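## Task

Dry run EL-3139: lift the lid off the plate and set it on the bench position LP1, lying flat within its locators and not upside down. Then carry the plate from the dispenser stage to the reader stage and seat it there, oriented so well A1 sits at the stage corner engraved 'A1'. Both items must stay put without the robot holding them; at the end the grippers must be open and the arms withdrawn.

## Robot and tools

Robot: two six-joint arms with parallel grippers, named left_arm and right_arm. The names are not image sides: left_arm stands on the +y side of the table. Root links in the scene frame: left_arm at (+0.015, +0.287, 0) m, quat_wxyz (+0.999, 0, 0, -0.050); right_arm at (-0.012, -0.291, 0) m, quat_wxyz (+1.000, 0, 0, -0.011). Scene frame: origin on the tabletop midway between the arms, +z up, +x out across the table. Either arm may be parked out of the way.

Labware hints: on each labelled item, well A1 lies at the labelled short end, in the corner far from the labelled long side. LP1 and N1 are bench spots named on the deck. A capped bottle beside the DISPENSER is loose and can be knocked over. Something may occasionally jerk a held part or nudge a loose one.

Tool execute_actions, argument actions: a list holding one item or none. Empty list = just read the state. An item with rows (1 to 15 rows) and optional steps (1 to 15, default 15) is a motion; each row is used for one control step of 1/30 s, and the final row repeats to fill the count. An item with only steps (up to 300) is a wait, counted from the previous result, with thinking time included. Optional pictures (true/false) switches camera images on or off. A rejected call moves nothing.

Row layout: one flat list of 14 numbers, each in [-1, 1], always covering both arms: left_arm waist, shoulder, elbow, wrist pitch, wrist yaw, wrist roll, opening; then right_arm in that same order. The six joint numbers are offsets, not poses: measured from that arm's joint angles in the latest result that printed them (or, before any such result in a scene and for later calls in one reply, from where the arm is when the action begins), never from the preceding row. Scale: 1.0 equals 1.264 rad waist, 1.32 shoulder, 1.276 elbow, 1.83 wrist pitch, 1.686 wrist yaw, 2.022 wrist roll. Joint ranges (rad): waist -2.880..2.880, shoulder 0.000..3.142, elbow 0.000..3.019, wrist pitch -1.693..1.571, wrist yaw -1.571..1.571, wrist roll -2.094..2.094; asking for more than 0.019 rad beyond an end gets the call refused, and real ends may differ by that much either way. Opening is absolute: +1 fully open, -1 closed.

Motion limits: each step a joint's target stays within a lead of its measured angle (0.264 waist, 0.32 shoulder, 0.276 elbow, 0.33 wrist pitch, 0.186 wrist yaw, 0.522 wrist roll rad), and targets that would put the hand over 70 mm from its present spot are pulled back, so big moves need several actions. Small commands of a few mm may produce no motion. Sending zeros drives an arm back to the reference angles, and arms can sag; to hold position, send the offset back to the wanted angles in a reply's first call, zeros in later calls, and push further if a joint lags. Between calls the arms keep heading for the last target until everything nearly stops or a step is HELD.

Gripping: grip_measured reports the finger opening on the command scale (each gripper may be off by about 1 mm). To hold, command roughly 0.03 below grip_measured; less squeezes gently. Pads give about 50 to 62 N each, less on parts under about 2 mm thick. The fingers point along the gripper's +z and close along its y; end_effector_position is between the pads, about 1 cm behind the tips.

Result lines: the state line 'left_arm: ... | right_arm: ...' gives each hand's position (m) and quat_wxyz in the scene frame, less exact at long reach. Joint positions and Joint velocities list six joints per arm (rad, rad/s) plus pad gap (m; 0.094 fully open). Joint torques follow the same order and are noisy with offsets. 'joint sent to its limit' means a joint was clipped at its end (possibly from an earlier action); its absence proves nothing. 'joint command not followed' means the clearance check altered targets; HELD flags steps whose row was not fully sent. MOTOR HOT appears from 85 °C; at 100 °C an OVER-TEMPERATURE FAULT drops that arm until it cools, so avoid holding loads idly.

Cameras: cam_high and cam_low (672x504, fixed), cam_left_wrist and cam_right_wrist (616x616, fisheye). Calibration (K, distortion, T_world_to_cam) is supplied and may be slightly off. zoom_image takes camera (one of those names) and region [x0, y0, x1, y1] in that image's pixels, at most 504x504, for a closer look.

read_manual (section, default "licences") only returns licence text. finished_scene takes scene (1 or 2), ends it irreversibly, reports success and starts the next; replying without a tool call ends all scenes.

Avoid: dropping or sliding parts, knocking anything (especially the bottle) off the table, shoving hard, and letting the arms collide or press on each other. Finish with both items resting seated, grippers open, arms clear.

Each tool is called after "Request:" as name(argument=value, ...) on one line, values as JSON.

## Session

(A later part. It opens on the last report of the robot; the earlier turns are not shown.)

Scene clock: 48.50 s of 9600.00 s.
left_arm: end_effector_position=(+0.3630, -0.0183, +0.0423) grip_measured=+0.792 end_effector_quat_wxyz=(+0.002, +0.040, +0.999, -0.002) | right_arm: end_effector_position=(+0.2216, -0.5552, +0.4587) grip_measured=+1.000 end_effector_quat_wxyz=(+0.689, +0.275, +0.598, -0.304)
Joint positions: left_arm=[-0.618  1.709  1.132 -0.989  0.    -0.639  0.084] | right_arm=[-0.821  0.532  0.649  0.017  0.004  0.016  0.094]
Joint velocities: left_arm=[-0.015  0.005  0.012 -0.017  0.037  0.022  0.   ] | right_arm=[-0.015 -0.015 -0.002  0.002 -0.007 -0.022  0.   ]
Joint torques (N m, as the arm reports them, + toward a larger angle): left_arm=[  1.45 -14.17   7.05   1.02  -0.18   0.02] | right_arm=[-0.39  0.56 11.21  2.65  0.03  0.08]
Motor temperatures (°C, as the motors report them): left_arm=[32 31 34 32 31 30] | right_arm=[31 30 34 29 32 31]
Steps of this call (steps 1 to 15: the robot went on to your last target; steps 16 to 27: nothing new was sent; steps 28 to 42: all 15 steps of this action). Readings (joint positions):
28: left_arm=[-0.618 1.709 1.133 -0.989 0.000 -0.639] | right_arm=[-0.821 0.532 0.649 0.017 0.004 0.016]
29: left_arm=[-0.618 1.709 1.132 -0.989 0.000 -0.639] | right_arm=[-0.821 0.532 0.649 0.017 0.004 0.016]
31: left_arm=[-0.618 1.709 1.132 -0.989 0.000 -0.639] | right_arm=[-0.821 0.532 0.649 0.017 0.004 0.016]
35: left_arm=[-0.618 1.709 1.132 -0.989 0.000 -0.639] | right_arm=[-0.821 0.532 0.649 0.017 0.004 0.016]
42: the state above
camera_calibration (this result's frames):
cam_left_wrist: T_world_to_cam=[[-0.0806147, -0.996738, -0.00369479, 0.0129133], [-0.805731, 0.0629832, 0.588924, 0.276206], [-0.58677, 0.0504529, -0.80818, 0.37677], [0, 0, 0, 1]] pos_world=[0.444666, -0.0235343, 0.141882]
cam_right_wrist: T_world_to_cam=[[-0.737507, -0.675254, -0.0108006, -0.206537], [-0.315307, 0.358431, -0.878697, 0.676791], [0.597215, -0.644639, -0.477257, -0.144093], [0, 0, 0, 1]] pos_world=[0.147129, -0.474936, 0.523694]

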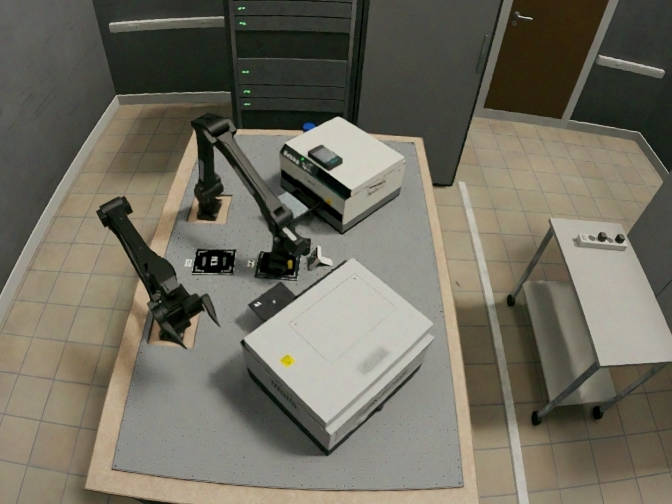

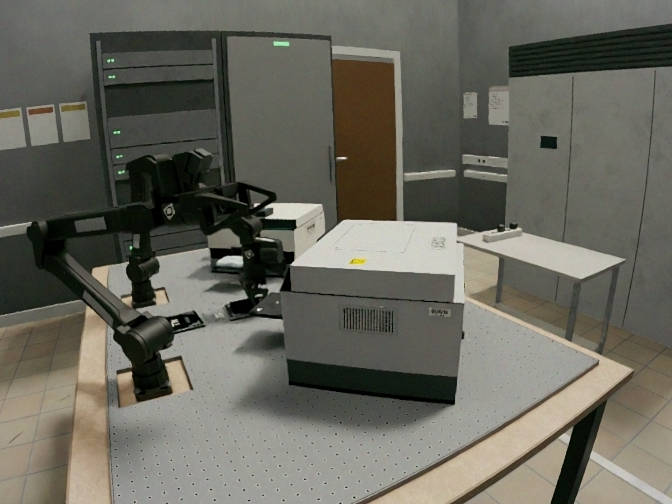

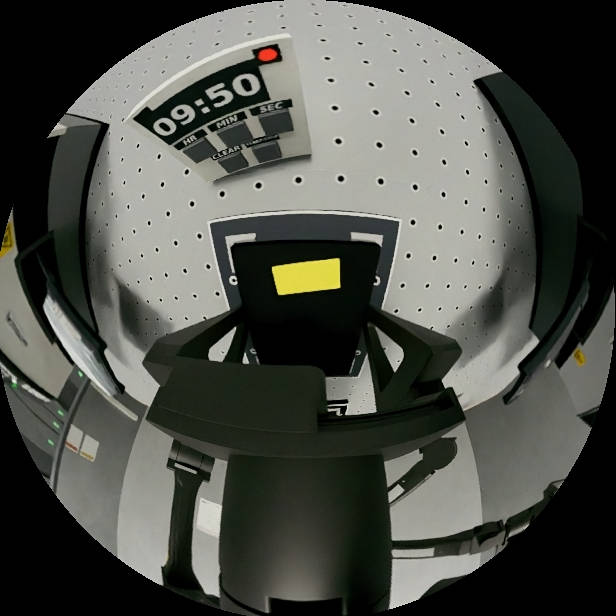

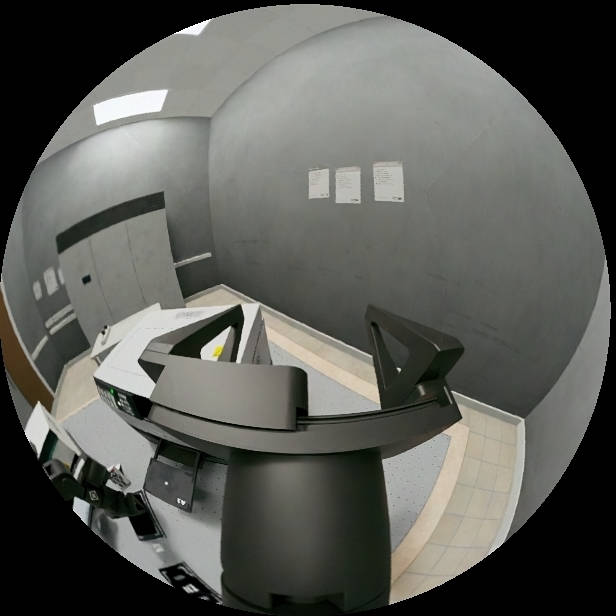

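Request:
execute_actions(actions=[{"rows":[[0,0.004,-0.008,-0.012,0,0,0.76,0,0,0,0,0,0,1]]}])

Request:
zoom_image(camera="cam_left_wrist", region=[190,170,420,390])

Scene clock: 49.80 s of 9600.00 s.
left_arm: end_effector_position=(+0.3624, -0.0178, +0.0423) grip_measured=+0.792 end_effector_quat_wxyz=(+0.001, +0.040, +0.999, -0.001) | right_arm: end_effector_position=(+0.2216, -0.5552, +0.4587) grip_measured=+1.000 end_effector_quat_wxyz=(+0.689, +0.275, +0.598, -0.304)
Joint positions: left_arm=[-0.618  1.709  1.132 -0.992  0.    -0.639  0.084] | right_arm=[-0.821  0.532  0.649  0.017  0.004  0.016  0.094]
Joint velocities: left_arm=[-0.015 -0.005 -0.012  0.007 -0.007 -0.081 -0.001] | right_arm=[ 0.005 -0.024 -0.002  0.007 -0.081  0.007  0.   ]
Joint torques (N m, as the arm reports them, + toward a larger angle): left_arm=[  1.72 -13.8    7.26  -0.47  -0.22   0.04] | right_arm=[-0.38  0.57 11.22  2.65  0.03  0.08]
Motor temperatures (°C, as the motors report them): left_arm=[32 31 34 32 31 30] | right_arm=[31 30 34 29 32 31]
Steps of this call (steps 1 to 15: the robot went on to your last target; steps 16 to 24: nothing new was sent; steps 25 to 39: all 15 steps of this action). Readings (joint positions):
25: left_arm=[-0.618 1.709 1.132 -0.989 0.000 -0.639] | right_arm=[-0.821 0.532 0.649 0.017 0.004 0.016]
26: left_arm=[-0.618 1.709 1.132 -0.990 0.000 -0.639] | right_arm=[-0.821 0.532 0.649 0.017 0.004 0.016]
28: left_arm=[-0.618 1.709 1.132 -0.992 0.000 -0.639] | right_arm=[-0.821 0.532 0.649 0.017 0.004 0.016]
32: left_arm=[-0.618 1.709 1.132 -0.992 0.000 -0.639] | right_arm=[-0.821 0.532 0.649 0.017 0.004 0.016]
39: the state above
camera_calibration (this result's frames):
cam_left_wrist: T_world_to_cam=[[-0.0806253, -0.996729, -0.00551122, 0.0134407], [-0.804375, 0.0617985, 0.590899, 0.275125], [-0.588626, 0.0520745, -0.806727, 0.377052], [0, 0, 0, 1]] pos_world=[0.44433, -0.0232403, 0.14168]
cam_right_wrist: T_world_to_cam=[[-0.737507, -0.675254, -0.0108006, -0.206537], [-0.315307, 0.358431, -0.878697, 0.676791], [0.597215, -0.644639, -0.477257, -0.144093], [0, 0, 0, 1]] pos_world=[0.147129, -0.474936, 0.523694]

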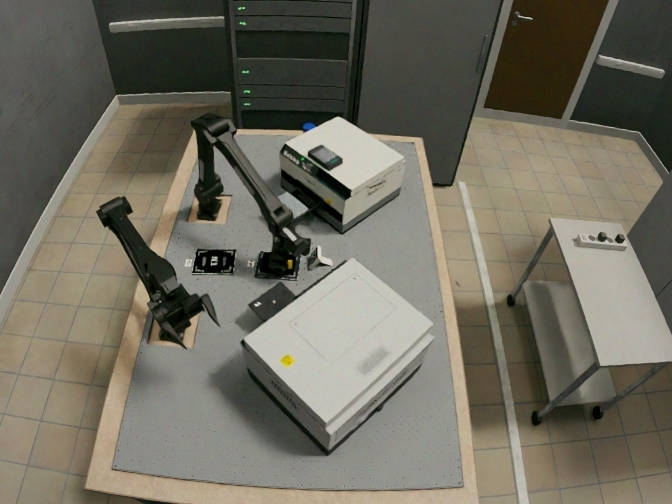

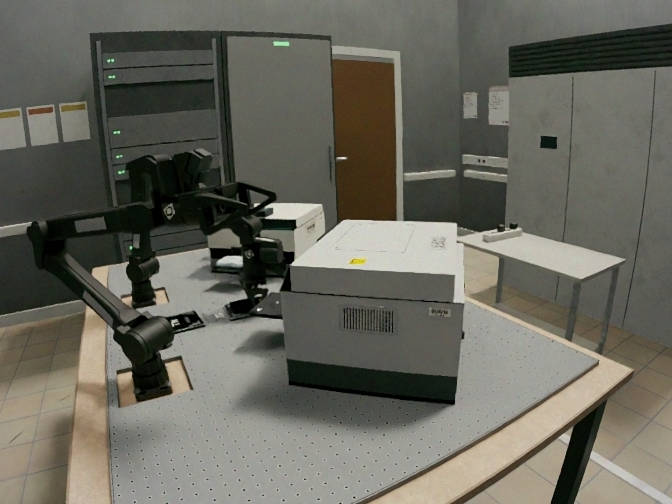

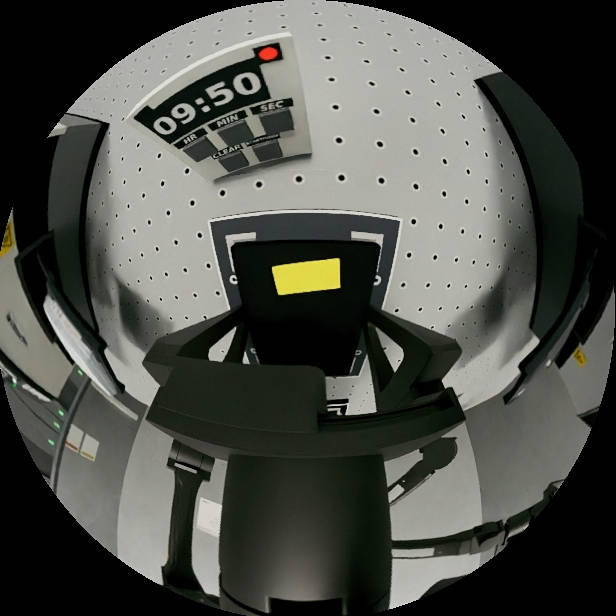

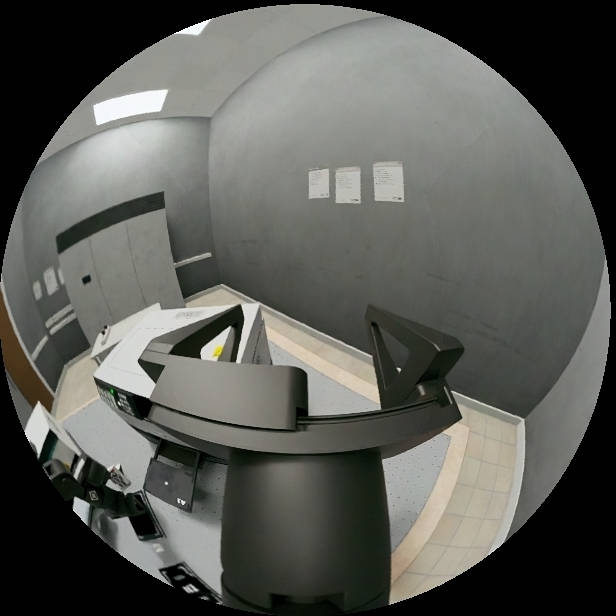

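Region (190, 170, 420, 390) of cam_left_wrist's 616x616 image, scaled by 2.191, with more detail than that image has; it fills the top 482 rows of this view, and the rest is white.

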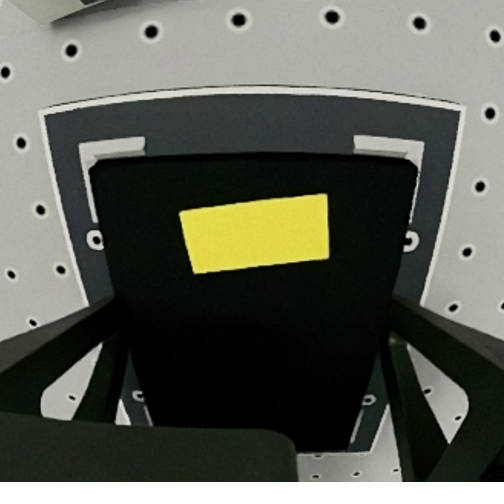

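Request:
execute_actions(actions=[{"rows":[[0,0,0,0,0,0,0.85,0,0,0,0,0,0,1],[0,0,0,0,0,0,1,0,0,0,0,0,0,1],[0,0,0,0,0,0,1,0,0,0,0,0,0,1],[0,0,0.01,0,0,0,1,0,0,0,0,0,0,1],[0,0,0.03,0,0,0,1,0,0,0,0,0,0,1],[0,-0.01,0.045,-0.02,0,0,1,0,0,0,0,0,0,1],[0,-0.02,0.06,-0.04,0,0,1,0,0,0,0,0,0,1],[0,-0.03,0.08,-0.06,0,0,1,0,0,0,0,0,0,1],[0,-0.045,0.1,-0.085,0,0,1,0,0,0,0,0,0,1],[0,-0.06,0.12,-0.11,0,0,1,0,0,0,0,0,0,1],[0,-0.075,0.14,-0.135,0,0,1,0,0,0,0,0,0,1],[0,-0.09,0.16,-0.165,0,0,1,0,0,0,0,0,0,1]]}], pictures=false)

Request:
execute_actions(actions=[{"steps":12}])

Request:
zoom_image(camera="cam_left_wrist", region=[190,170,420,390])

Request:
zoom_image(camera="cam_high", region=[230,245,320,335])

Scene clock: 51.83 s of 9600.00 s.
left_arm: end_effector_position=(+0.3563, -0.0124, +0.1062) grip_measured=+1.000 end_effector_quat_wxyz=(-0.029, +0.040, +0.999, +0.023) | right_arm: end_effector_position=(+0.2216, -0.5552, +0.4587) grip_measured=+1.000 end_effector_quat_wxyz=(+0.689, +0.275, +0.598, -0.304)
Joint positions: left_arm=[-0.618  1.654  1.249 -1.239  0.    -0.639  0.094] | right_arm=[-0.821  0.532  0.649  0.017  0.004  0.016  0.094]
Joint velocities: left_arm=[ 0.005 -0.444  0.427 -0.603 -0.007  0.037  0.   ] | right_arm=[-0.005 -0.015  0.007  0.002 -0.007  0.007  0.   ]
Joint torques (N m, as the arm reports them, + toward a larger angle): left_arm=[  2.26 -16.88  13.69  -0.17  -0.22   0.02] | right_arm=[-0.39  0.55 11.21  2.65  0.03  0.08]
Motor temperatures (°C, as the motors report them): left_arm=[32 31 34 32 31 30] | right_arm=[31 30 35 29 32 31]
Steps of this call (steps 1 to 15: the robot went on to your last target; steps 16 to 46: nothing new was sent; steps 47 to 61: all 15 steps of this action). Readings (joint positions):
47: left_arm=[-0.618 1.709 1.132 -0.992 0.000 -0.639] | right_arm=[-0.821 0.532 0.649 0.017 0.004 0.016]
48: left_arm=[-0.618 1.709 1.132 -0.992 0.000 -0.639] | right_arm=[-0.821 0.532 0.649 0.017 0.004 0.016]
50: left_arm=[-0.618 1.709 1.132 -0.992 0.000 -0.639] | right_arm=[-0.821 0.532 0.649 0.017 0.004 0.016]
54: left_arm=[-0.618 1.708 1.146 -1.031 0.000 -0.639] | right_arm=[-0.821 0.532 0.649 0.017 0.004 0.016]
61: the state above

Scene clock: 52.23 s of 9600.00 s.
left_arm: end_effector_position=(+0.3638, -0.0190, +0.1559) grip_measured=+1.000 end_effector_quat_wxyz=(+0.003, +0.040, +0.999, -0.003) | right_arm: end_effector_position=(+0.2216, -0.5552, +0.4587) grip_measured=+1.000 end_effector_quat_wxyz=(+0.689, +0.275, +0.598, -0.304)
Joint positions: left_arm=[-0.618  1.584  1.302 -1.279  0.    -0.639  0.094] | right_arm=[-0.821  0.532  0.649  0.017  0.004  0.016  0.094]
Joint velocities: left_arm=[ 0.005 -0.005  0.007  0.007  0.022 -0.007  0.   ] | right_arm=[-0.015 -0.015  0.007 -0.012 -0.007  0.007  0.   ]
Joint torques (N m, as the arm reports them, + toward a larger angle): left_arm=[  1.73 -12.72  12.22  -0.41  -0.22   0.02] | right_arm=[-0.39  0.56 11.22  2.65  0.03  0.08]
Motor temperatures (°C, as the motors report them): left_arm=[32 31 34 32 31 30] | right_arm=[31 30 35 29 32 31]
Steps of this call (steps 1 to 12: the robot went on to your last target). Readings (joint positions):
1: left_arm=[-0.618 1.640 1.262 -1.255 0.000 -0.639] | right_arm=[-0.821 0.532 0.649 0.017 0.004 0.016]
2: left_arm=[-0.618 1.625 1.275 -1.265 0.000 -0.639] | right_arm=[-0.821 0.532 0.649 0.017 0.004 0.016]
4: left_arm=[-0.618 1.601 1.292 -1.273 0.000 -0.639] | right_arm=[-0.821 0.532 0.649 0.017 0.004 0.016]
8: left_arm=[-0.618 1.584 1.302 -1.277 0.000 -0.639] | right_arm=[-0.821 0.532 0.649 0.017 0.004 0.016]
12: the state above
camera_calibration (this result's frames):
cam_left_wrist: T_world_to_cam=[[-0.0806078, -0.996745, -0.00165126, 0.012354], [-0.80725, 0.0643112, 0.586695, 0.210927], [-0.584679, 0.0486252, -0.809806, 0.468589], [0, 0, 0, 1]] pos_world=[0.445241, -0.0240364, 0.255737]
cam_right_wrist: T_world_to_cam=[[-0.737507, -0.675254, -0.0108006, -0.206537], [-0.315307, 0.358431, -0.878697, 0.676791], [0.597215, -0.644639, -0.477257, -0.144093], [0, 0, 0, 1]] pos_world=[0.147129, -0.474936, 0.523694]

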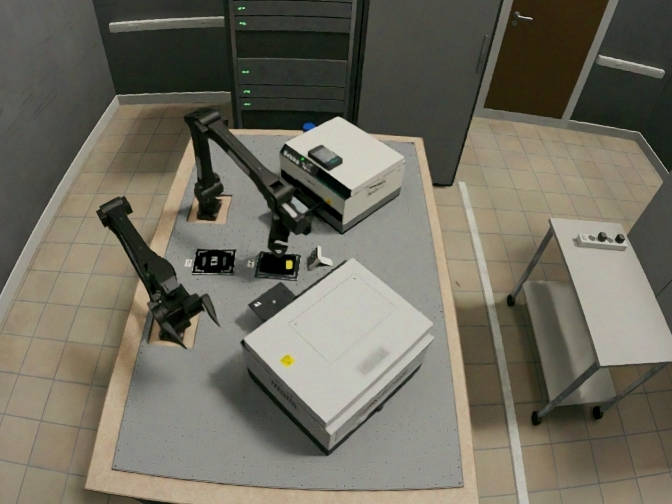

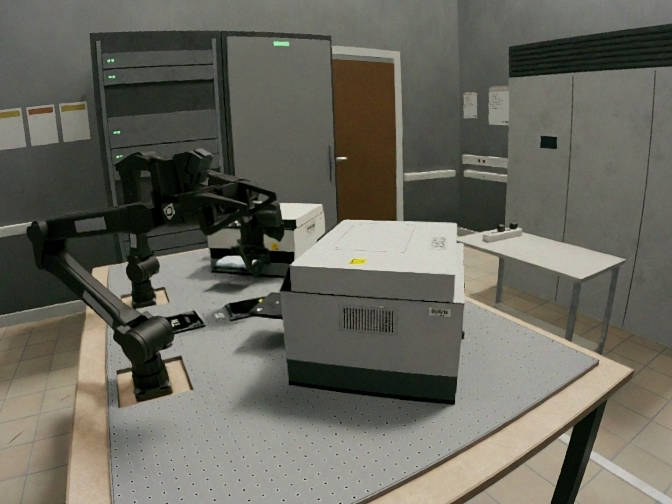

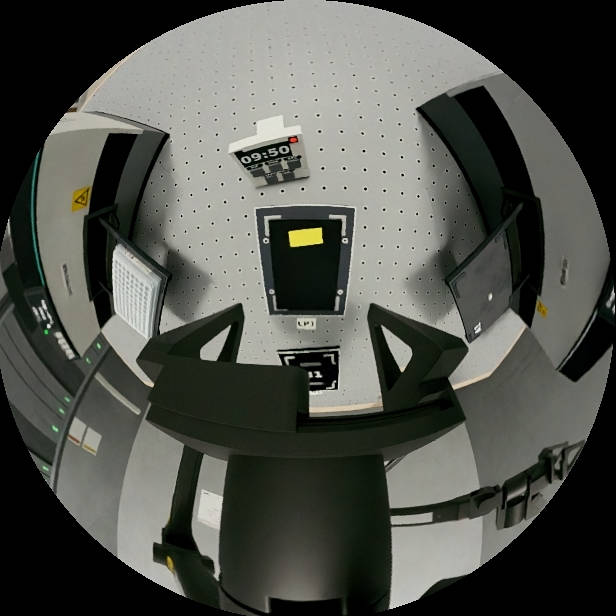

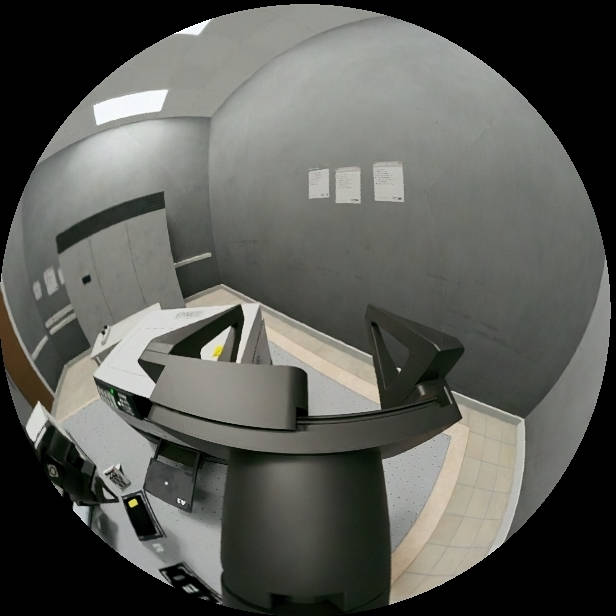

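Region (190, 170, 420, 390) of cam_left_wrist's 616x616 image, scaled by 2.191, with more detail than that image has; it fills the top 482 rows of this view, and the rest is white.

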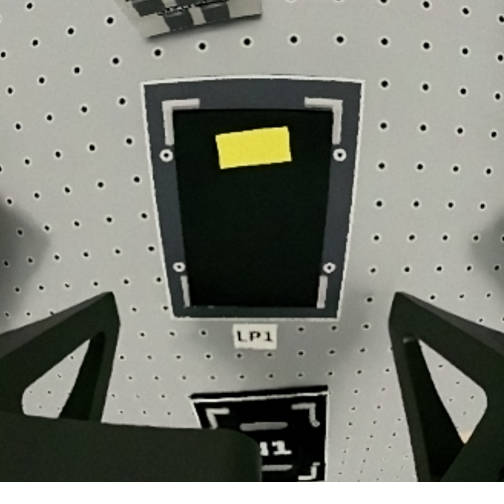

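Region (230, 245, 320, 335) of cam_high's 672x504 image, scaled by 5.600, with more detail than that image has.

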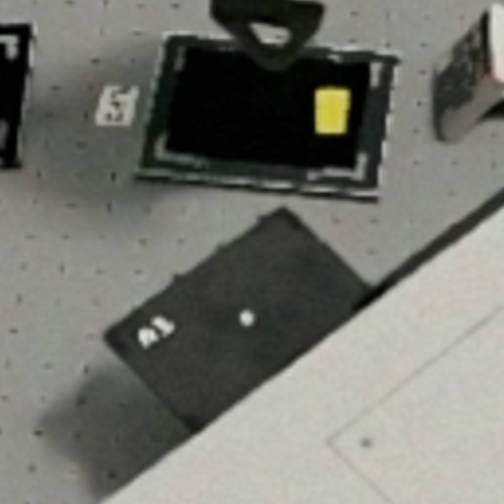

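Request:
execute_actions(actions=[{"rows":[[0.04,-0.03,0,-0.01,0,0.1,1,0,0,0,0,0,0,1],[0.08,-0.05,-0.01,-0.01,0,0.2,1,0,0,0,0,0,0,1],[0.12,-0.07,-0.02,-0.01,0,0.3,1,0,0,0,0,0,0,1],[0.16,-0.09,-0.04,-0.01,0,0.4,1,0,0,0,0,0,0,1],[0.2,-0.11,-0.06,-0.01,0,0.5,1,0,0,0,0,0,0,1],[0.24,-0.13,-0.08,-0.01,0,0.55,1,0,0,0,0,0,0,1],[0.28,-0.15,-0.1,-0.01,0,0.62,1,0,0,0,0,0,0,1],[0.32,-0.165,-0.12,-0.01,0,0.62,1,0,0,0,0,0,0,1],[0.36,-0.165,-0.13,-0.01,0,0.62,1,0,0,0,0,0,0,1],[0.39,-0.165,-0.14,-0.01,0,0.62,1,0,0,0,0,0,0,1],[0.41,-0.165,-0.15,-0.01,0,0.62,1,0,0,0,0,0,0,1],[0.416,-0.165,-0.165,-0.01,0,0.62,1,0,0,0,0,0,0,1]]}], pictures=false)

Request:
execute_actions(actions=[{"steps":20}])

Request:
zoom_image(camera="cam_left_wrist", region=[190,170,420,390])

Scene clock: 55.10 s of 9600.00 s.
left_arm: end_effector_position=(+0.3966, +0.2191, +0.1657) grip_measured=+1.000 end_effector_quat_wxyz=(+0.006, +0.267, +0.964, +0.003) | right_arm: end_effector_position=(+0.2216, -0.5552, +0.4587) grip_measured=+1.000 end_effector_quat_wxyz=(+0.689, +0.275, +0.598, -0.304)
Joint positions: left_arm=[-0.076  1.381  1.106 -1.283 -0.004  0.364  0.094] | right_arm=[-0.821  0.532  0.649  0.017  0.004  0.016  0.094]
Joint velocities: left_arm=[ 0.796 -0.19  -0.33  -0.076 -0.051  1.531  0.   ] | right_arm=[-0.005 -0.015 -0.012  0.002  0.037 -0.037  0.   ]
Joint torques (N m, as the arm reports them, + toward a larger angle): left_arm=[-2.95 -9.98  9.76 -0.01  0.11  0.17] | right_arm=[-0.37  0.56 11.22  2.65  0.03  0.08]
Motor temperatures (°C, as the motors report them): left_arm=[32 31 34 32 31 30] | right_arm=[31 30 35 29 32 31]
Steps of this call (steps 1 to 30: the robot went on to your last target; steps 31 to 71: nothing new was sent; steps 72 to 86: all 15 steps of this action). Readings (joint positions):
72: left_arm=[-0.616 1.583 1.302 -1.280 0.000 -0.613] | right_arm=[-0.821 0.532 0.649 0.017 0.004 0.016]
73: left_arm=[-0.609 1.581 1.300 -1.280 0.002 -0.551] | right_arm=[-0.821 0.532 0.649 0.017 0.004 0.016]
75: left_arm=[-0.571 1.563 1.286 -1.280 0.004 -0.382] | right_arm=[-0.821 0.532 0.649 0.017 0.004 0.016]
79: left_arm=[-0.416 1.493 1.229 -1.280 0.004 -0.132] | right_arm=[-0.821 0.532 0.649 0.017 0.004 0.016]
86: the state above

Scene clock: 55.77 s of 9600.00 s.
left_arm: end_effector_position=(+0.3900, +0.2165, +0.1620) grip_measured=+1.000 end_effector_quat_wxyz=(-0.000, +0.383, +0.924, +0.000) | right_arm: end_effector_position=(+0.2216, -0.5552, +0.4587) grip_measured=+1.000 end_effector_quat_wxyz=(+0.689, +0.275, +0.598, -0.304)
Joint positions: left_arm=[-0.084  1.376  1.091 -1.286 -0.001  0.602  0.094] | right_arm=[-0.821  0.532  0.649  0.017  0.004  0.016  0.094]
Joint velocities: left_arm=[-0.015 -0.005  0.007 -0.012 -0.037  0.051  0.   ] | right_arm=[ 0.005  0.005 -0.007 -0.002  0.051 -0.022  0.   ]
Joint torques (N m, as the arm reports them, + toward a larger angle): left_arm=[  1.03 -11.09   9.24  -0.19  -0.05   0.15] | right_arm=[-0.41  0.53 11.22  2.65  0.03  0.08]
Motor temperatures (°C, as the motors report them): left_arm=[32 31 34 32 31 30] | right_arm=[31 30 35 29 32 31]
Steps of this call (steps 1 to 20: the robot went on to your last target). Readings (joint positions):
1: left_arm=[-0.056 1.377 1.098 -1.285 -0.005 0.412] | right_arm=[-0.821 0.532 0.649 0.017 0.004 0.016]
2: left_arm=[-0.050 1.376 1.094 -1.286 -0.005 0.449] | right_arm=[-0.821 0.532 0.649 0.017 0.004 0.016]
4: left_arm=[-0.058 1.376 1.091 -1.286 -0.003 0.505] | right_arm=[-0.821 0.532 0.649 0.017 0.004 0.016]
8: left_arm=[-0.081 1.376 1.091 -1.286 -0.001 0.565] | right_arm=[-0.821 0.532 0.649 0.017 0.004 0.016]
20: the state above
camera_calibration (this result's frames):
cam_left_wrist: T_world_to_cam=[[-0.708646, -0.705518, -0.00809483, 0.432165], [-0.571301, 0.567025, 0.593379, 0.0114075], [-0.41405, 0.42512, -0.804883, 0.328539], [0, 0, 0, 1]] pos_world=[0.4488, 0.158763, 0.261165]
cam_right_wrist: T_world_to_cam=[[-0.737507, -0.675254, -0.0108006, -0.206537], [-0.315307, 0.358431, -0.878697, 0.676791], [0.597215, -0.644639, -0.477257, -0.144093], [0, 0, 0, 1]] pos_world=[0.147129, -0.474936, 0.523694]

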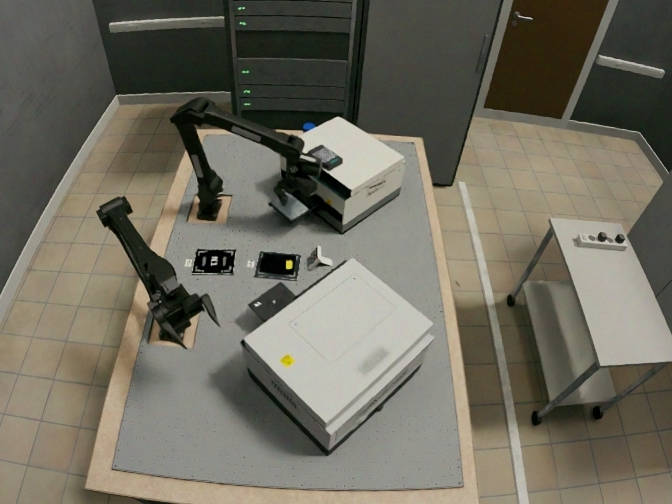

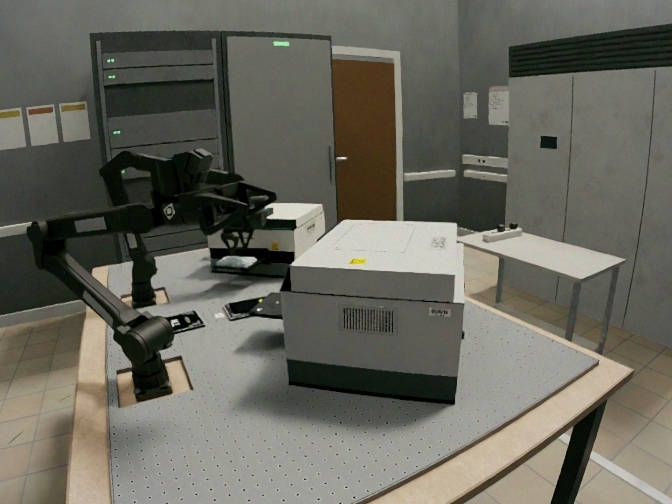

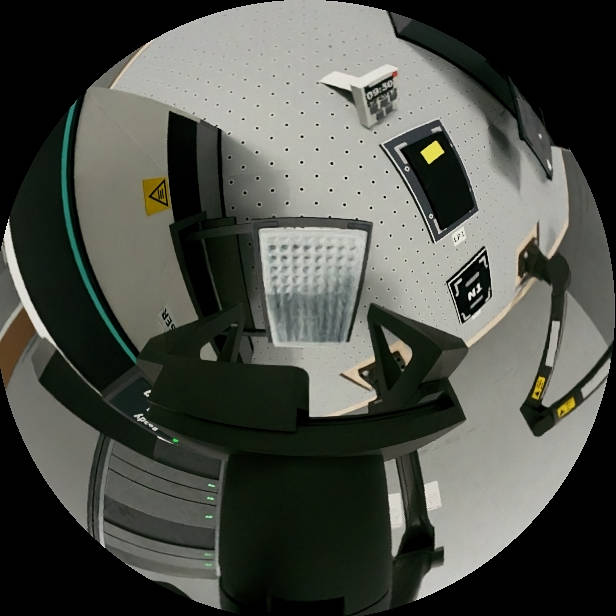

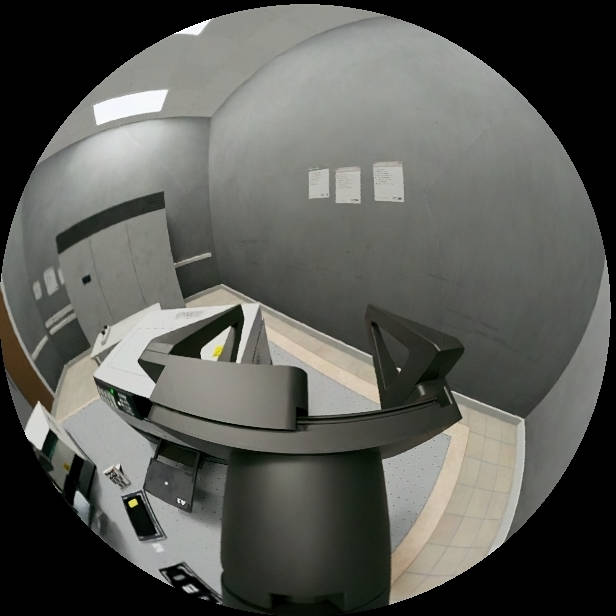

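Region (190, 170, 420, 390) of cam_left_wrist's 616x616 image, scaled by 2.191, with more detail than that image has; it fills the top 482 rows of this view, and the rest is white.

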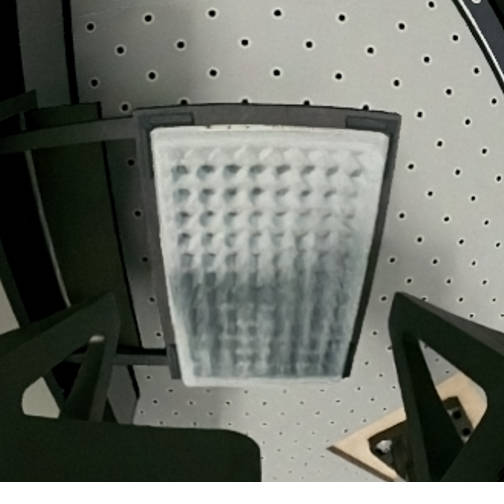

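Request:
execute_actions(actions=[{"rows":[[0,0.01,-0.015,0.015,0,0.012,1,0,0,0,0,0,0,1],[0,0.012,-0.025,0.025,0,0.012,1,0,0,0,0,0,0,1],[0,0.014,-0.035,0.033,0,0.012,1,0,0,0,0,0,0,1],[0,0.016,-0.045,0.041,0,0.012,1,0,0,0,0,0,0,1],[0,0.018,-0.055,0.049,0,0.012,1,0,0,0,0,0,0,1],[0,0.02,-0.062,0.056,0,0.012,1,0,0,0,0,0,0,1]]}])

Request:
zoom_image(camera="cam_left_wrist", region=[190,170,420,390])

Scene clock: 57.23 s of 9600.00 s.
left_arm: end_effector_position=(+0.3818, +0.2181, +0.1274) grip_measured=+1.000 end_effector_quat_wxyz=(-0.005, +0.389, +0.921, -0.001) | right_arm: end_effector_position=(+0.2216, -0.5552, +0.4587) grip_measured=+1.000 end_effector_quat_wxyz=(+0.689, +0.275, +0.598, -0.304)
Joint positions: left_arm=[-0.084  1.392  1.011 -1.201 -0.001  0.616  0.094] | right_arm=[-0.821  0.532  0.649  0.017  0.004  0.016  0.094]
Joint velocities: left_arm=[ 0.015  0.005  0.002  0.022 -0.037  0.007  0.   ] | right_arm=[-0.015 -0.015 -0.002  0.002 -0.051 -0.051  0.   ]
Joint torques (N m, as the arm reports them, + toward a larger angle): left_arm=[ 1.38 -9.03  8.96  0.74 -0.1   0.12] | right_arm=[-0.41  0.55 11.21  2.65  0.03  0.08]
Motor temperatures (°C, as the motors report them): left_arm=[32 31 34 32 31 30] | right_arm=[31 30 35 29 32 31]
Steps of this call (steps 1 to 15: the robot went on to your last target; steps 16 to 29: nothing new was sent; steps 30 to 44: all 15 steps of this action). Readings (joint positions):
30: left_arm=[-0.084 1.376 1.090 -1.285 -0.001 0.606] | right_arm=[-0.821 0.532 0.649 0.017 0.004 0.016]
31: left_arm=[-0.084 1.376 1.086 -1.278 -0.001 0.608] | right_arm=[-0.821 0.532 0.649 0.017 0.004 0.016]
33: left_arm=[-0.084 1.376 1.068 -1.253 -0.001 0.611] | right_arm=[-0.821 0.532 0.649 0.017 0.004 0.016]
37: left_arm=[-0.084 1.382 1.021 -1.211 -0.001 0.614] | right_arm=[-0.821 0.532 0.649 0.017 0.004 0.016]
44: the state above
camera_calibration (this result's frames):
cam_left_wrist: T_world_to_cam=[[-0.718319, -0.695711, -0.00211866, 0.427931], [-0.557408, 0.573695, 0.600142, 0.0187623], [-0.41631, 0.432275, -0.79989, 0.295285], [0, 0, 0, 1]] pos_world=[0.440779, 0.159308, 0.225842]
cam_right_wrist: T_world_to_cam=[[-0.737507, -0.675254, -0.0108006, -0.206537], [-0.315307, 0.358431, -0.878697, 0.676791], [0.597215, -0.644639, -0.477257, -0.144093], [0, 0, 0, 1]] pos_world=[0.147129, -0.474936, 0.523694]

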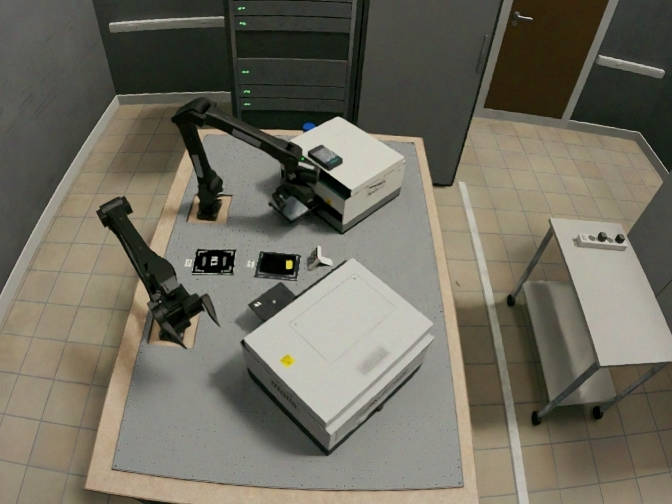

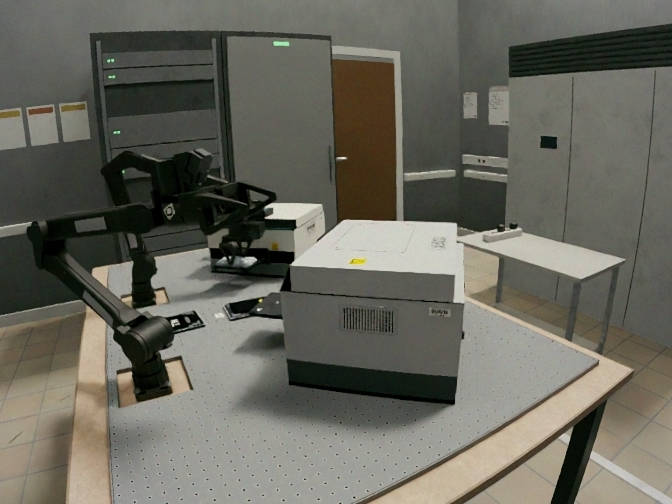

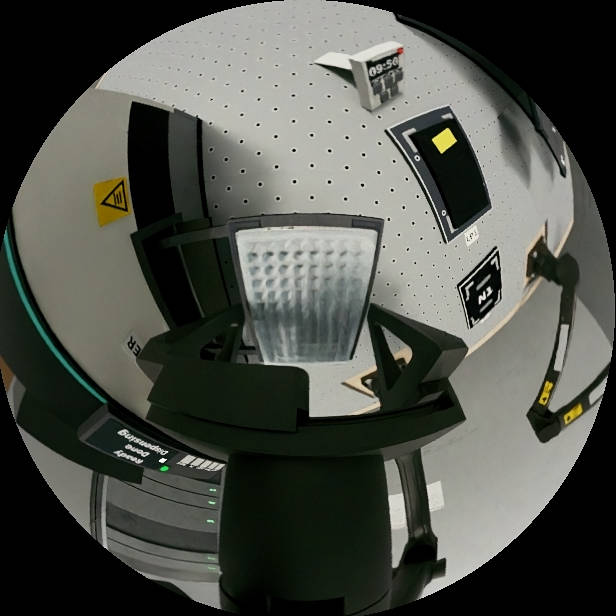

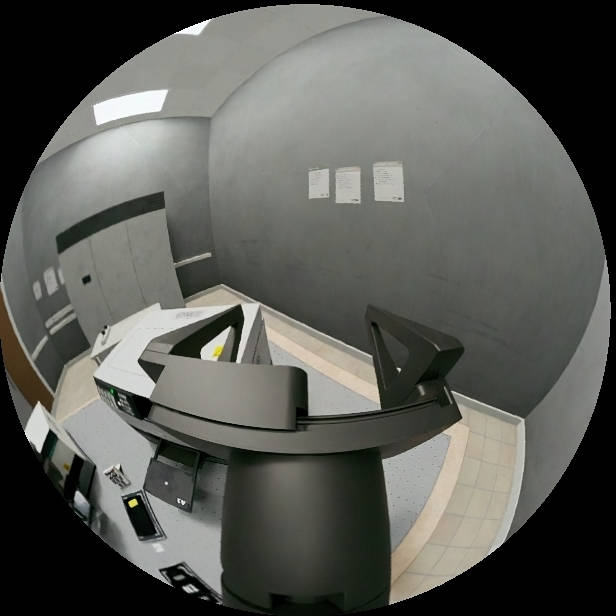

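Region (190, 170, 420, 390) of cam_left_wrist's 616x616 image, scaled by 2.191, with more detail than that image has; it fills the top 482 rows of this view, and the rest is white.

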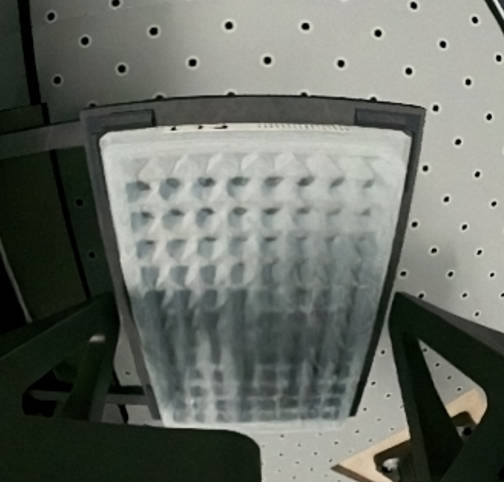

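Down ~7 mm.

Request:
execute_actions(actions=[{"rows":[[0,0.008,-0.017,0.026,0,0,1,0,0,0,0,0,0,1]]}], pictures=false)

Request:
execute_actions(actions=[{"rows":[[0,0,0.003,0,0,0,0.9,0,0,0,0,0,0,1],[0,0,0.003,0,0,0,0.85,0,0,0,0,0,0,1],[0,0,0.003,0,0,0,0.82,0,0,0,0,0,0,1],[0,0,0.003,0,0,0,0.79,0,0,0,0,0,0,1],[0,0,0.003,0,0,0,0.76,0,0,0,0,0,0,1],[0,0,0.003,0,0,0,0.73,0,0,0,0,0,0,1]]}])

Request:
zoom_image(camera="cam_low", region=[205,240,275,285])

Scene clock: 58.80 s of 9600.00 s.
left_arm: end_effector_position=(+0.3825, +0.2179, +0.1210) grip_measured=+1.000 end_effector_quat_wxyz=(+0.001, +0.390, +0.921, +0.001) | right_arm: end_effector_position=(+0.2216, -0.5552, +0.4587) grip_measured=+1.000 end_effector_quat_wxyz=(+0.689, +0.275, +0.598, -0.304)
Joint positions: left_arm=[-0.084  1.392  0.993 -1.169 -0.001  0.616  0.094] | right_arm=[-0.821  0.532  0.649  0.017  0.004  0.016  0.094]
Joint velocities: left_arm=[ 0.005 -0.015 -0.002 -0.012  0.007 -0.007  0.   ] | right_arm=[ 0.005 -0.005  0.002 -0.002 -0.007  0.007  0.   ]
Joint torques (N m, as the arm reports them, + toward a larger angle): left_arm=[ 1.26 -9.51  8.17  0.84 -0.13  0.02] | right_arm=[-0.39  0.57 11.22  2.65  0.03  0.08]
Motor temperatures (°C, as the motors report them): left_arm=[32 31 34 32 31 30] | right_arm=[31 30 35 29 32 31]
Steps of this call (steps 1 to 15: the robot went on to your last target; steps 16 to 32: nothing new was sent; steps 33 to 47: all 15 steps of this action). Readings (joint positions):
33: left_arm=[-0.084 1.392 1.009 -1.195 -0.001 0.616] | right_arm=[-0.821 0.532 0.649 0.017 0.004 0.016]
34: left_arm=[-0.084 1.392 1.006 -1.185 -0.001 0.616] | right_arm=[-0.821 0.532 0.649 0.017 0.004 0.016]
36: left_arm=[-0.084 1.392 0.998 -1.174 -0.001 0.616] | right_arm=[-0.821 0.532 0.649 0.017 0.004 0.016]
40: left_arm=[-0.084 1.392 0.993 -1.171 -0.001 0.616] | right_arm=[-0.821 0.532 0.649 0.017 0.004 0.016]
47: the state above

Scene clock: 59.30 s of 9600.00 s.
left_arm: end_effector_position=(+0.3824, +0.2178, +0.1210) grip_measured=+0.761 end_effector_quat_wxyz=(+0.001, +0.390, +0.921, +0.000) | right_arm: end_effector_position=(+0.2216, -0.5552, +0.4587) grip_measured=+1.000 end_effector_quat_wxyz=(+0.689, +0.275, +0.598, -0.304)
Joint positions: left_arm=[-0.084  1.392  0.993 -1.169 -0.     0.616  0.083] | right_arm=[-0.821  0.532  0.649  0.017  0.004  0.016  0.094]
Joint velocities: left_arm=[-0.005 -0.015 -0.002  0.002 -0.022  0.081  0.   ] | right_arm=[ 0.005 -0.005 -0.012 -0.007  0.007 -0.037  0.   ]
Joint torques (N m, as the arm reports them, + toward a larger angle): left_arm=[  1.9  -10.22   9.23   0.2   -0.1    0.  ] | right_arm=[-0.4   0.56 11.21  2.65  0.03  0.08]
Motor temperatures (°C, as the motors report them): left_arm=[32 31 34 32 31 30] | right_arm=[31 30 35 29 32 31]
Steps of this call (steps 1 to 15: all 15 steps of this action). Readings (joint positions):
1: left_arm=[-0.084 1.392 0.993 -1.169 -0.001 0.616] | right_arm=[-0.821 0.532 0.649 0.017 0.004 0.016]
2: left_arm=[-0.084 1.392 0.993 -1.169 -0.001 0.616] | right_arm=[-0.821 0.532 0.649 0.017 0.004 0.016]
4: left_arm=[-0.084 1.392 0.993 -1.169 -0.000 0.616] | right_arm=[-0.821 0.532 0.649 0.017 0.004 0.016]
8: left_arm=[-0.084 1.392 0.993 -1.169 -0.000 0.616] | right_arm=[-0.821 0.532 0.649 0.017 0.004 0.016]
15: the state above
camera_calibration (this result's frames):
cam_left_wrist: T_world_to_cam=[[-0.718509, -0.695457, -0.00922429, 0.429081], [-0.564925, 0.575811, 0.591018, 0.0265961], [-0.405716, 0.429863, -0.806606, 0.287869], [0, 0, 0, 1]] pos_world=[0.440116, 0.159349, 0.220436]
cam_right_wrist: T_world_to_cam=[[-0.737507, -0.675254, -0.0108006, -0.206537], [-0.315307, 0.358431, -0.878697, 0.676791], [0.597215, -0.644639, -0.477257, -0.144093], [0, 0, 0, 1]] pos_world=[0.147129, -0.474936, 0.523694]

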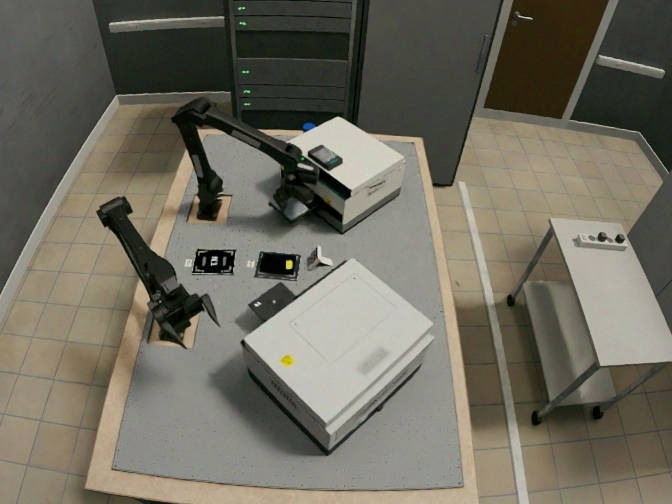

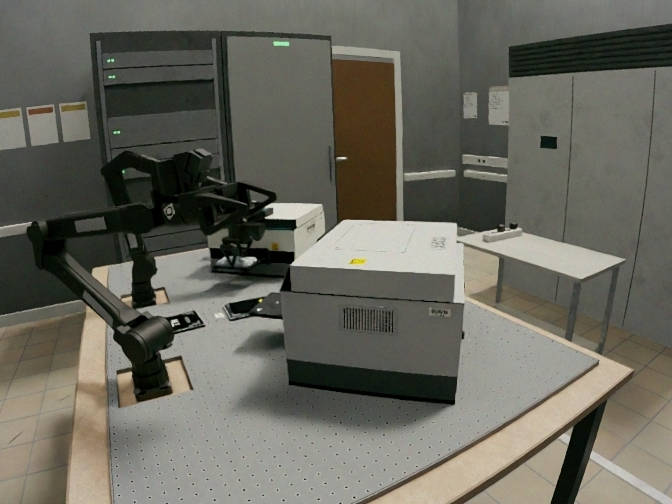

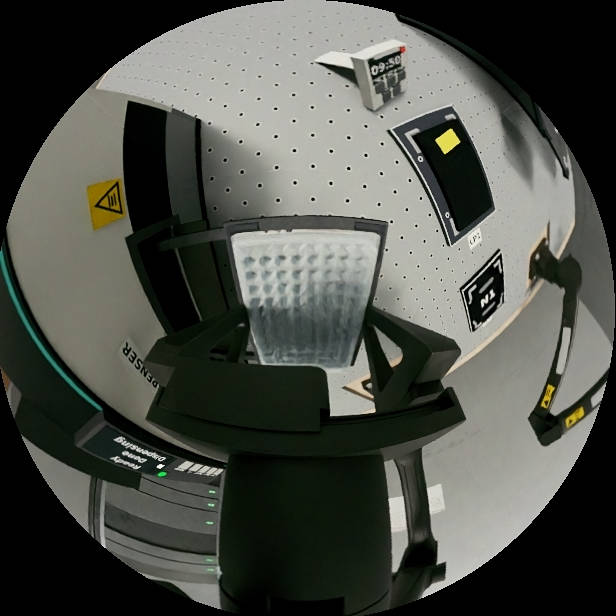

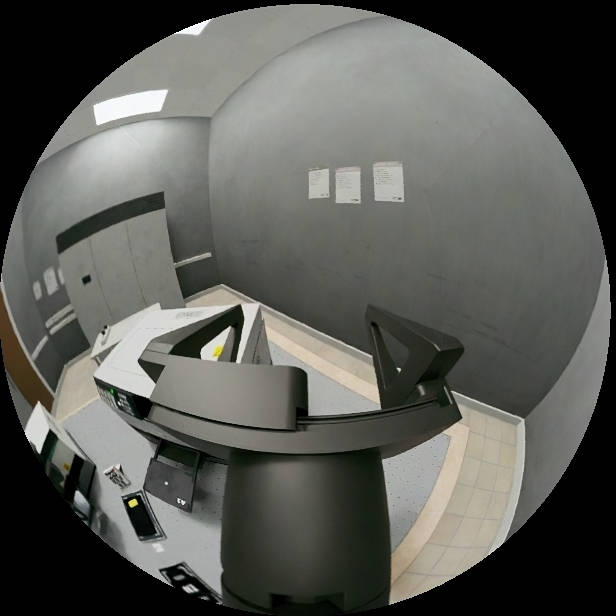

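Region (205, 240, 275, 285) of cam_low's 672x504 image, scaled by 7.200, with more detail than that image has; it fills the top 324 rows of this view, and the rest is white.

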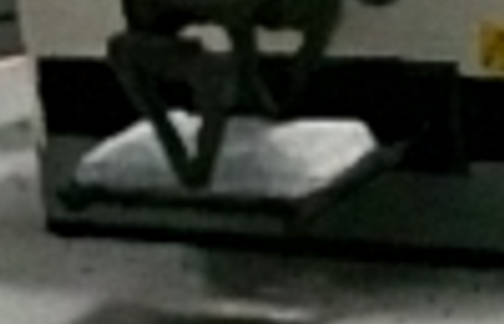

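Request:
execute_actions(actions=[{"rows":[[0,0,0.03,0,0,0,0.73,0,0,0,0,0,0,1],[0,-0.004,0.038,0,0,0,0.73,0,0,0,0,0,0,1],[0,-0.008,0.046,-0.008,0,0,0.73,0,0,0,0,0,0,1],[0,-0.012,0.054,-0.016,0,0,0.73,0,0,0,0,0,0,1],[0,-0.016,0.064,-0.024,0,0,0.73,0,0,0,0,0,0,1],[0,-0.02,0.074,-0.033,0,0,0.73,0,0,0,0,0,0,1],[0,-0.024,0.084,-0.042,0,0,0.73,0,0,0,0,0,0,1],[0,-0.028,0.095,-0.052,0,0,0.73,0,0,0,0,0,0,1],[0,-0.032,0.107,-0.063,0,0,0.73,0,0,0,0,0,0,1],[0,-0.036,0.12,-0.075,0,0,0.73,0,0,0,0,0,0,1],[0,-0.04,0.133,-0.088,0,0,0.73,0,0,0,0,0,0,1],[0,-0.044,0.146,-0.1,0,0,0.73,0,0,0,0,0,0,1],[0,-0.048,0.158,-0.112,0,0,0.73,0,0,0,0,0,0,1],[0,-0.05,0.168,-0.122,0,0,0.73,0,0,0,0,0,0,1],[0,-0.05,0.17,-0.13,0,0,0.73,0,0,0,0,0,0,1]]}], pictures=false)

Request:
execute_actions(actions=[{"steps":12}], pictures=false)

Scene clock: 62.57 s of 9600.00 s.
left_arm: end_effector_position=(+0.3874, +0.2168, +0.1833) grip_measured=+0.761 end_effector_quat_wxyz=(-0.006, +0.390, +0.921, -0.001) | right_arm: end_effector_position=(+0.2216, -0.5552, +0.4587) grip_measured=+1.000 end_effector_quat_wxyz=(+0.689, +0.275, +0.598, -0.304)
Joint positions: left_arm=[-0.084  1.362  1.135 -1.355  0.     0.616  0.083] | right_arm=[-0.821  0.532  0.649  0.017  0.004  0.016  0.094]
Joint velocities: left_arm=[-0.005 -0.21   0.452 -0.535 -0.022 -0.066 -0.001] | right_arm=[-0.015 -0.015 -0.002 -0.002 -0.066  0.007  0.   ]
Joint torques (N m, as the arm reports them, + toward a larger angle): left_arm=[  1.58 -11.76  13.35  -0.57  -0.1    0.02] | right_arm=[-0.39  0.55 11.22  2.65  0.04  0.08]
Motor temperatures (°C, as the motors report them): left_arm=[32 31 34 32 31 30] | right_arm=[31 30 35 29 32 31]
Steps of this call (steps 1 to 15: the robot went on to your last target; steps 16 to 83: nothing new was sent; steps 84 to 98: all 15 steps of this action). Readings (joint positions):
84: left_arm=[-0.084 1.392 0.993 -1.169 -0.000 0.616] | right_arm=[-0.821 0.532 0.649 0.017 0.004 0.016]
85: left_arm=[-0.084 1.392 0.993 -1.169 -0.000 0.616] | right_arm=[-0.821 0.532 0.649 0.017 0.004 0.016]
87: left_arm=[-0.084 1.392 0.994 -1.172 -0.000 0.616] | right_arm=[-0.821 0.532 0.649 0.017 0.004 0.016]
91: left_arm=[-0.084 1.392 1.024 -1.218 0.000 0.616] | right_arm=[-0.821 0.532 0.649 0.017 0.004 0.016]
98: the state above

Scene clock: 62.97 s of 9600.00 s.
left_arm: end_effector_position=(+0.3863, +0.2170, +0.2062) grip_measured=+0.761 end_effector_quat_wxyz=(+0.007, +0.390, +0.921, +0.001) | right_arm: end_effector_position=(+0.2216, -0.5552, +0.4587) grip_measured=+1.000 end_effector_quat_wxyz=(+0.689, +0.275, +0.598, -0.304)
Joint positions: left_arm=[-0.084  1.331  1.166 -1.393  0.     0.616  0.083] | right_arm=[-0.821  0.532  0.649  0.017  0.004  0.016  0.094]
Joint velocities: left_arm=[-0.005 -0.015  0.007 -0.017  0.037 -0.037 -0.001] | right_arm=[-0.015 -0.015 -0.002  0.002 -0.066  0.066  0.   ]
Joint torques (N m, as the arm reports them, + toward a larger angle): left_arm=[ 1.84 -9.75 13.39 -0.44 -0.11  0.07] | right_arm=[-0.39  0.53 11.22  2.65  0.03  0.07]
Motor temperatures (°C, as the motors report them): left_arm=[32 31 35 32 31 30] | right_arm=[31 30 35 29 32 31]
Steps of this call (steps 1 to 12: the robot went on to your last target). Readings (joint positions):
1: left_arm=[-0.084 1.354 1.148 -1.370 0.000 0.616] | right_arm=[-0.821 0.532 0.649 0.017 0.004 0.016]
2: left_arm=[-0.084 1.347 1.157 -1.378 0.000 0.616] | right_arm=[-0.821 0.532 0.649 0.017 0.004 0.016]
4: left_arm=[-0.084 1.335 1.166 -1.387 0.000 0.616] | right_arm=[-0.821 0.532 0.649 0.017 0.004 0.016]
8: left_arm=[-0.084 1.331 1.166 -1.392 0.000 0.616] | right_arm=[-0.821 0.532 0.649 0.017 0.004 0.016]
12: the state above


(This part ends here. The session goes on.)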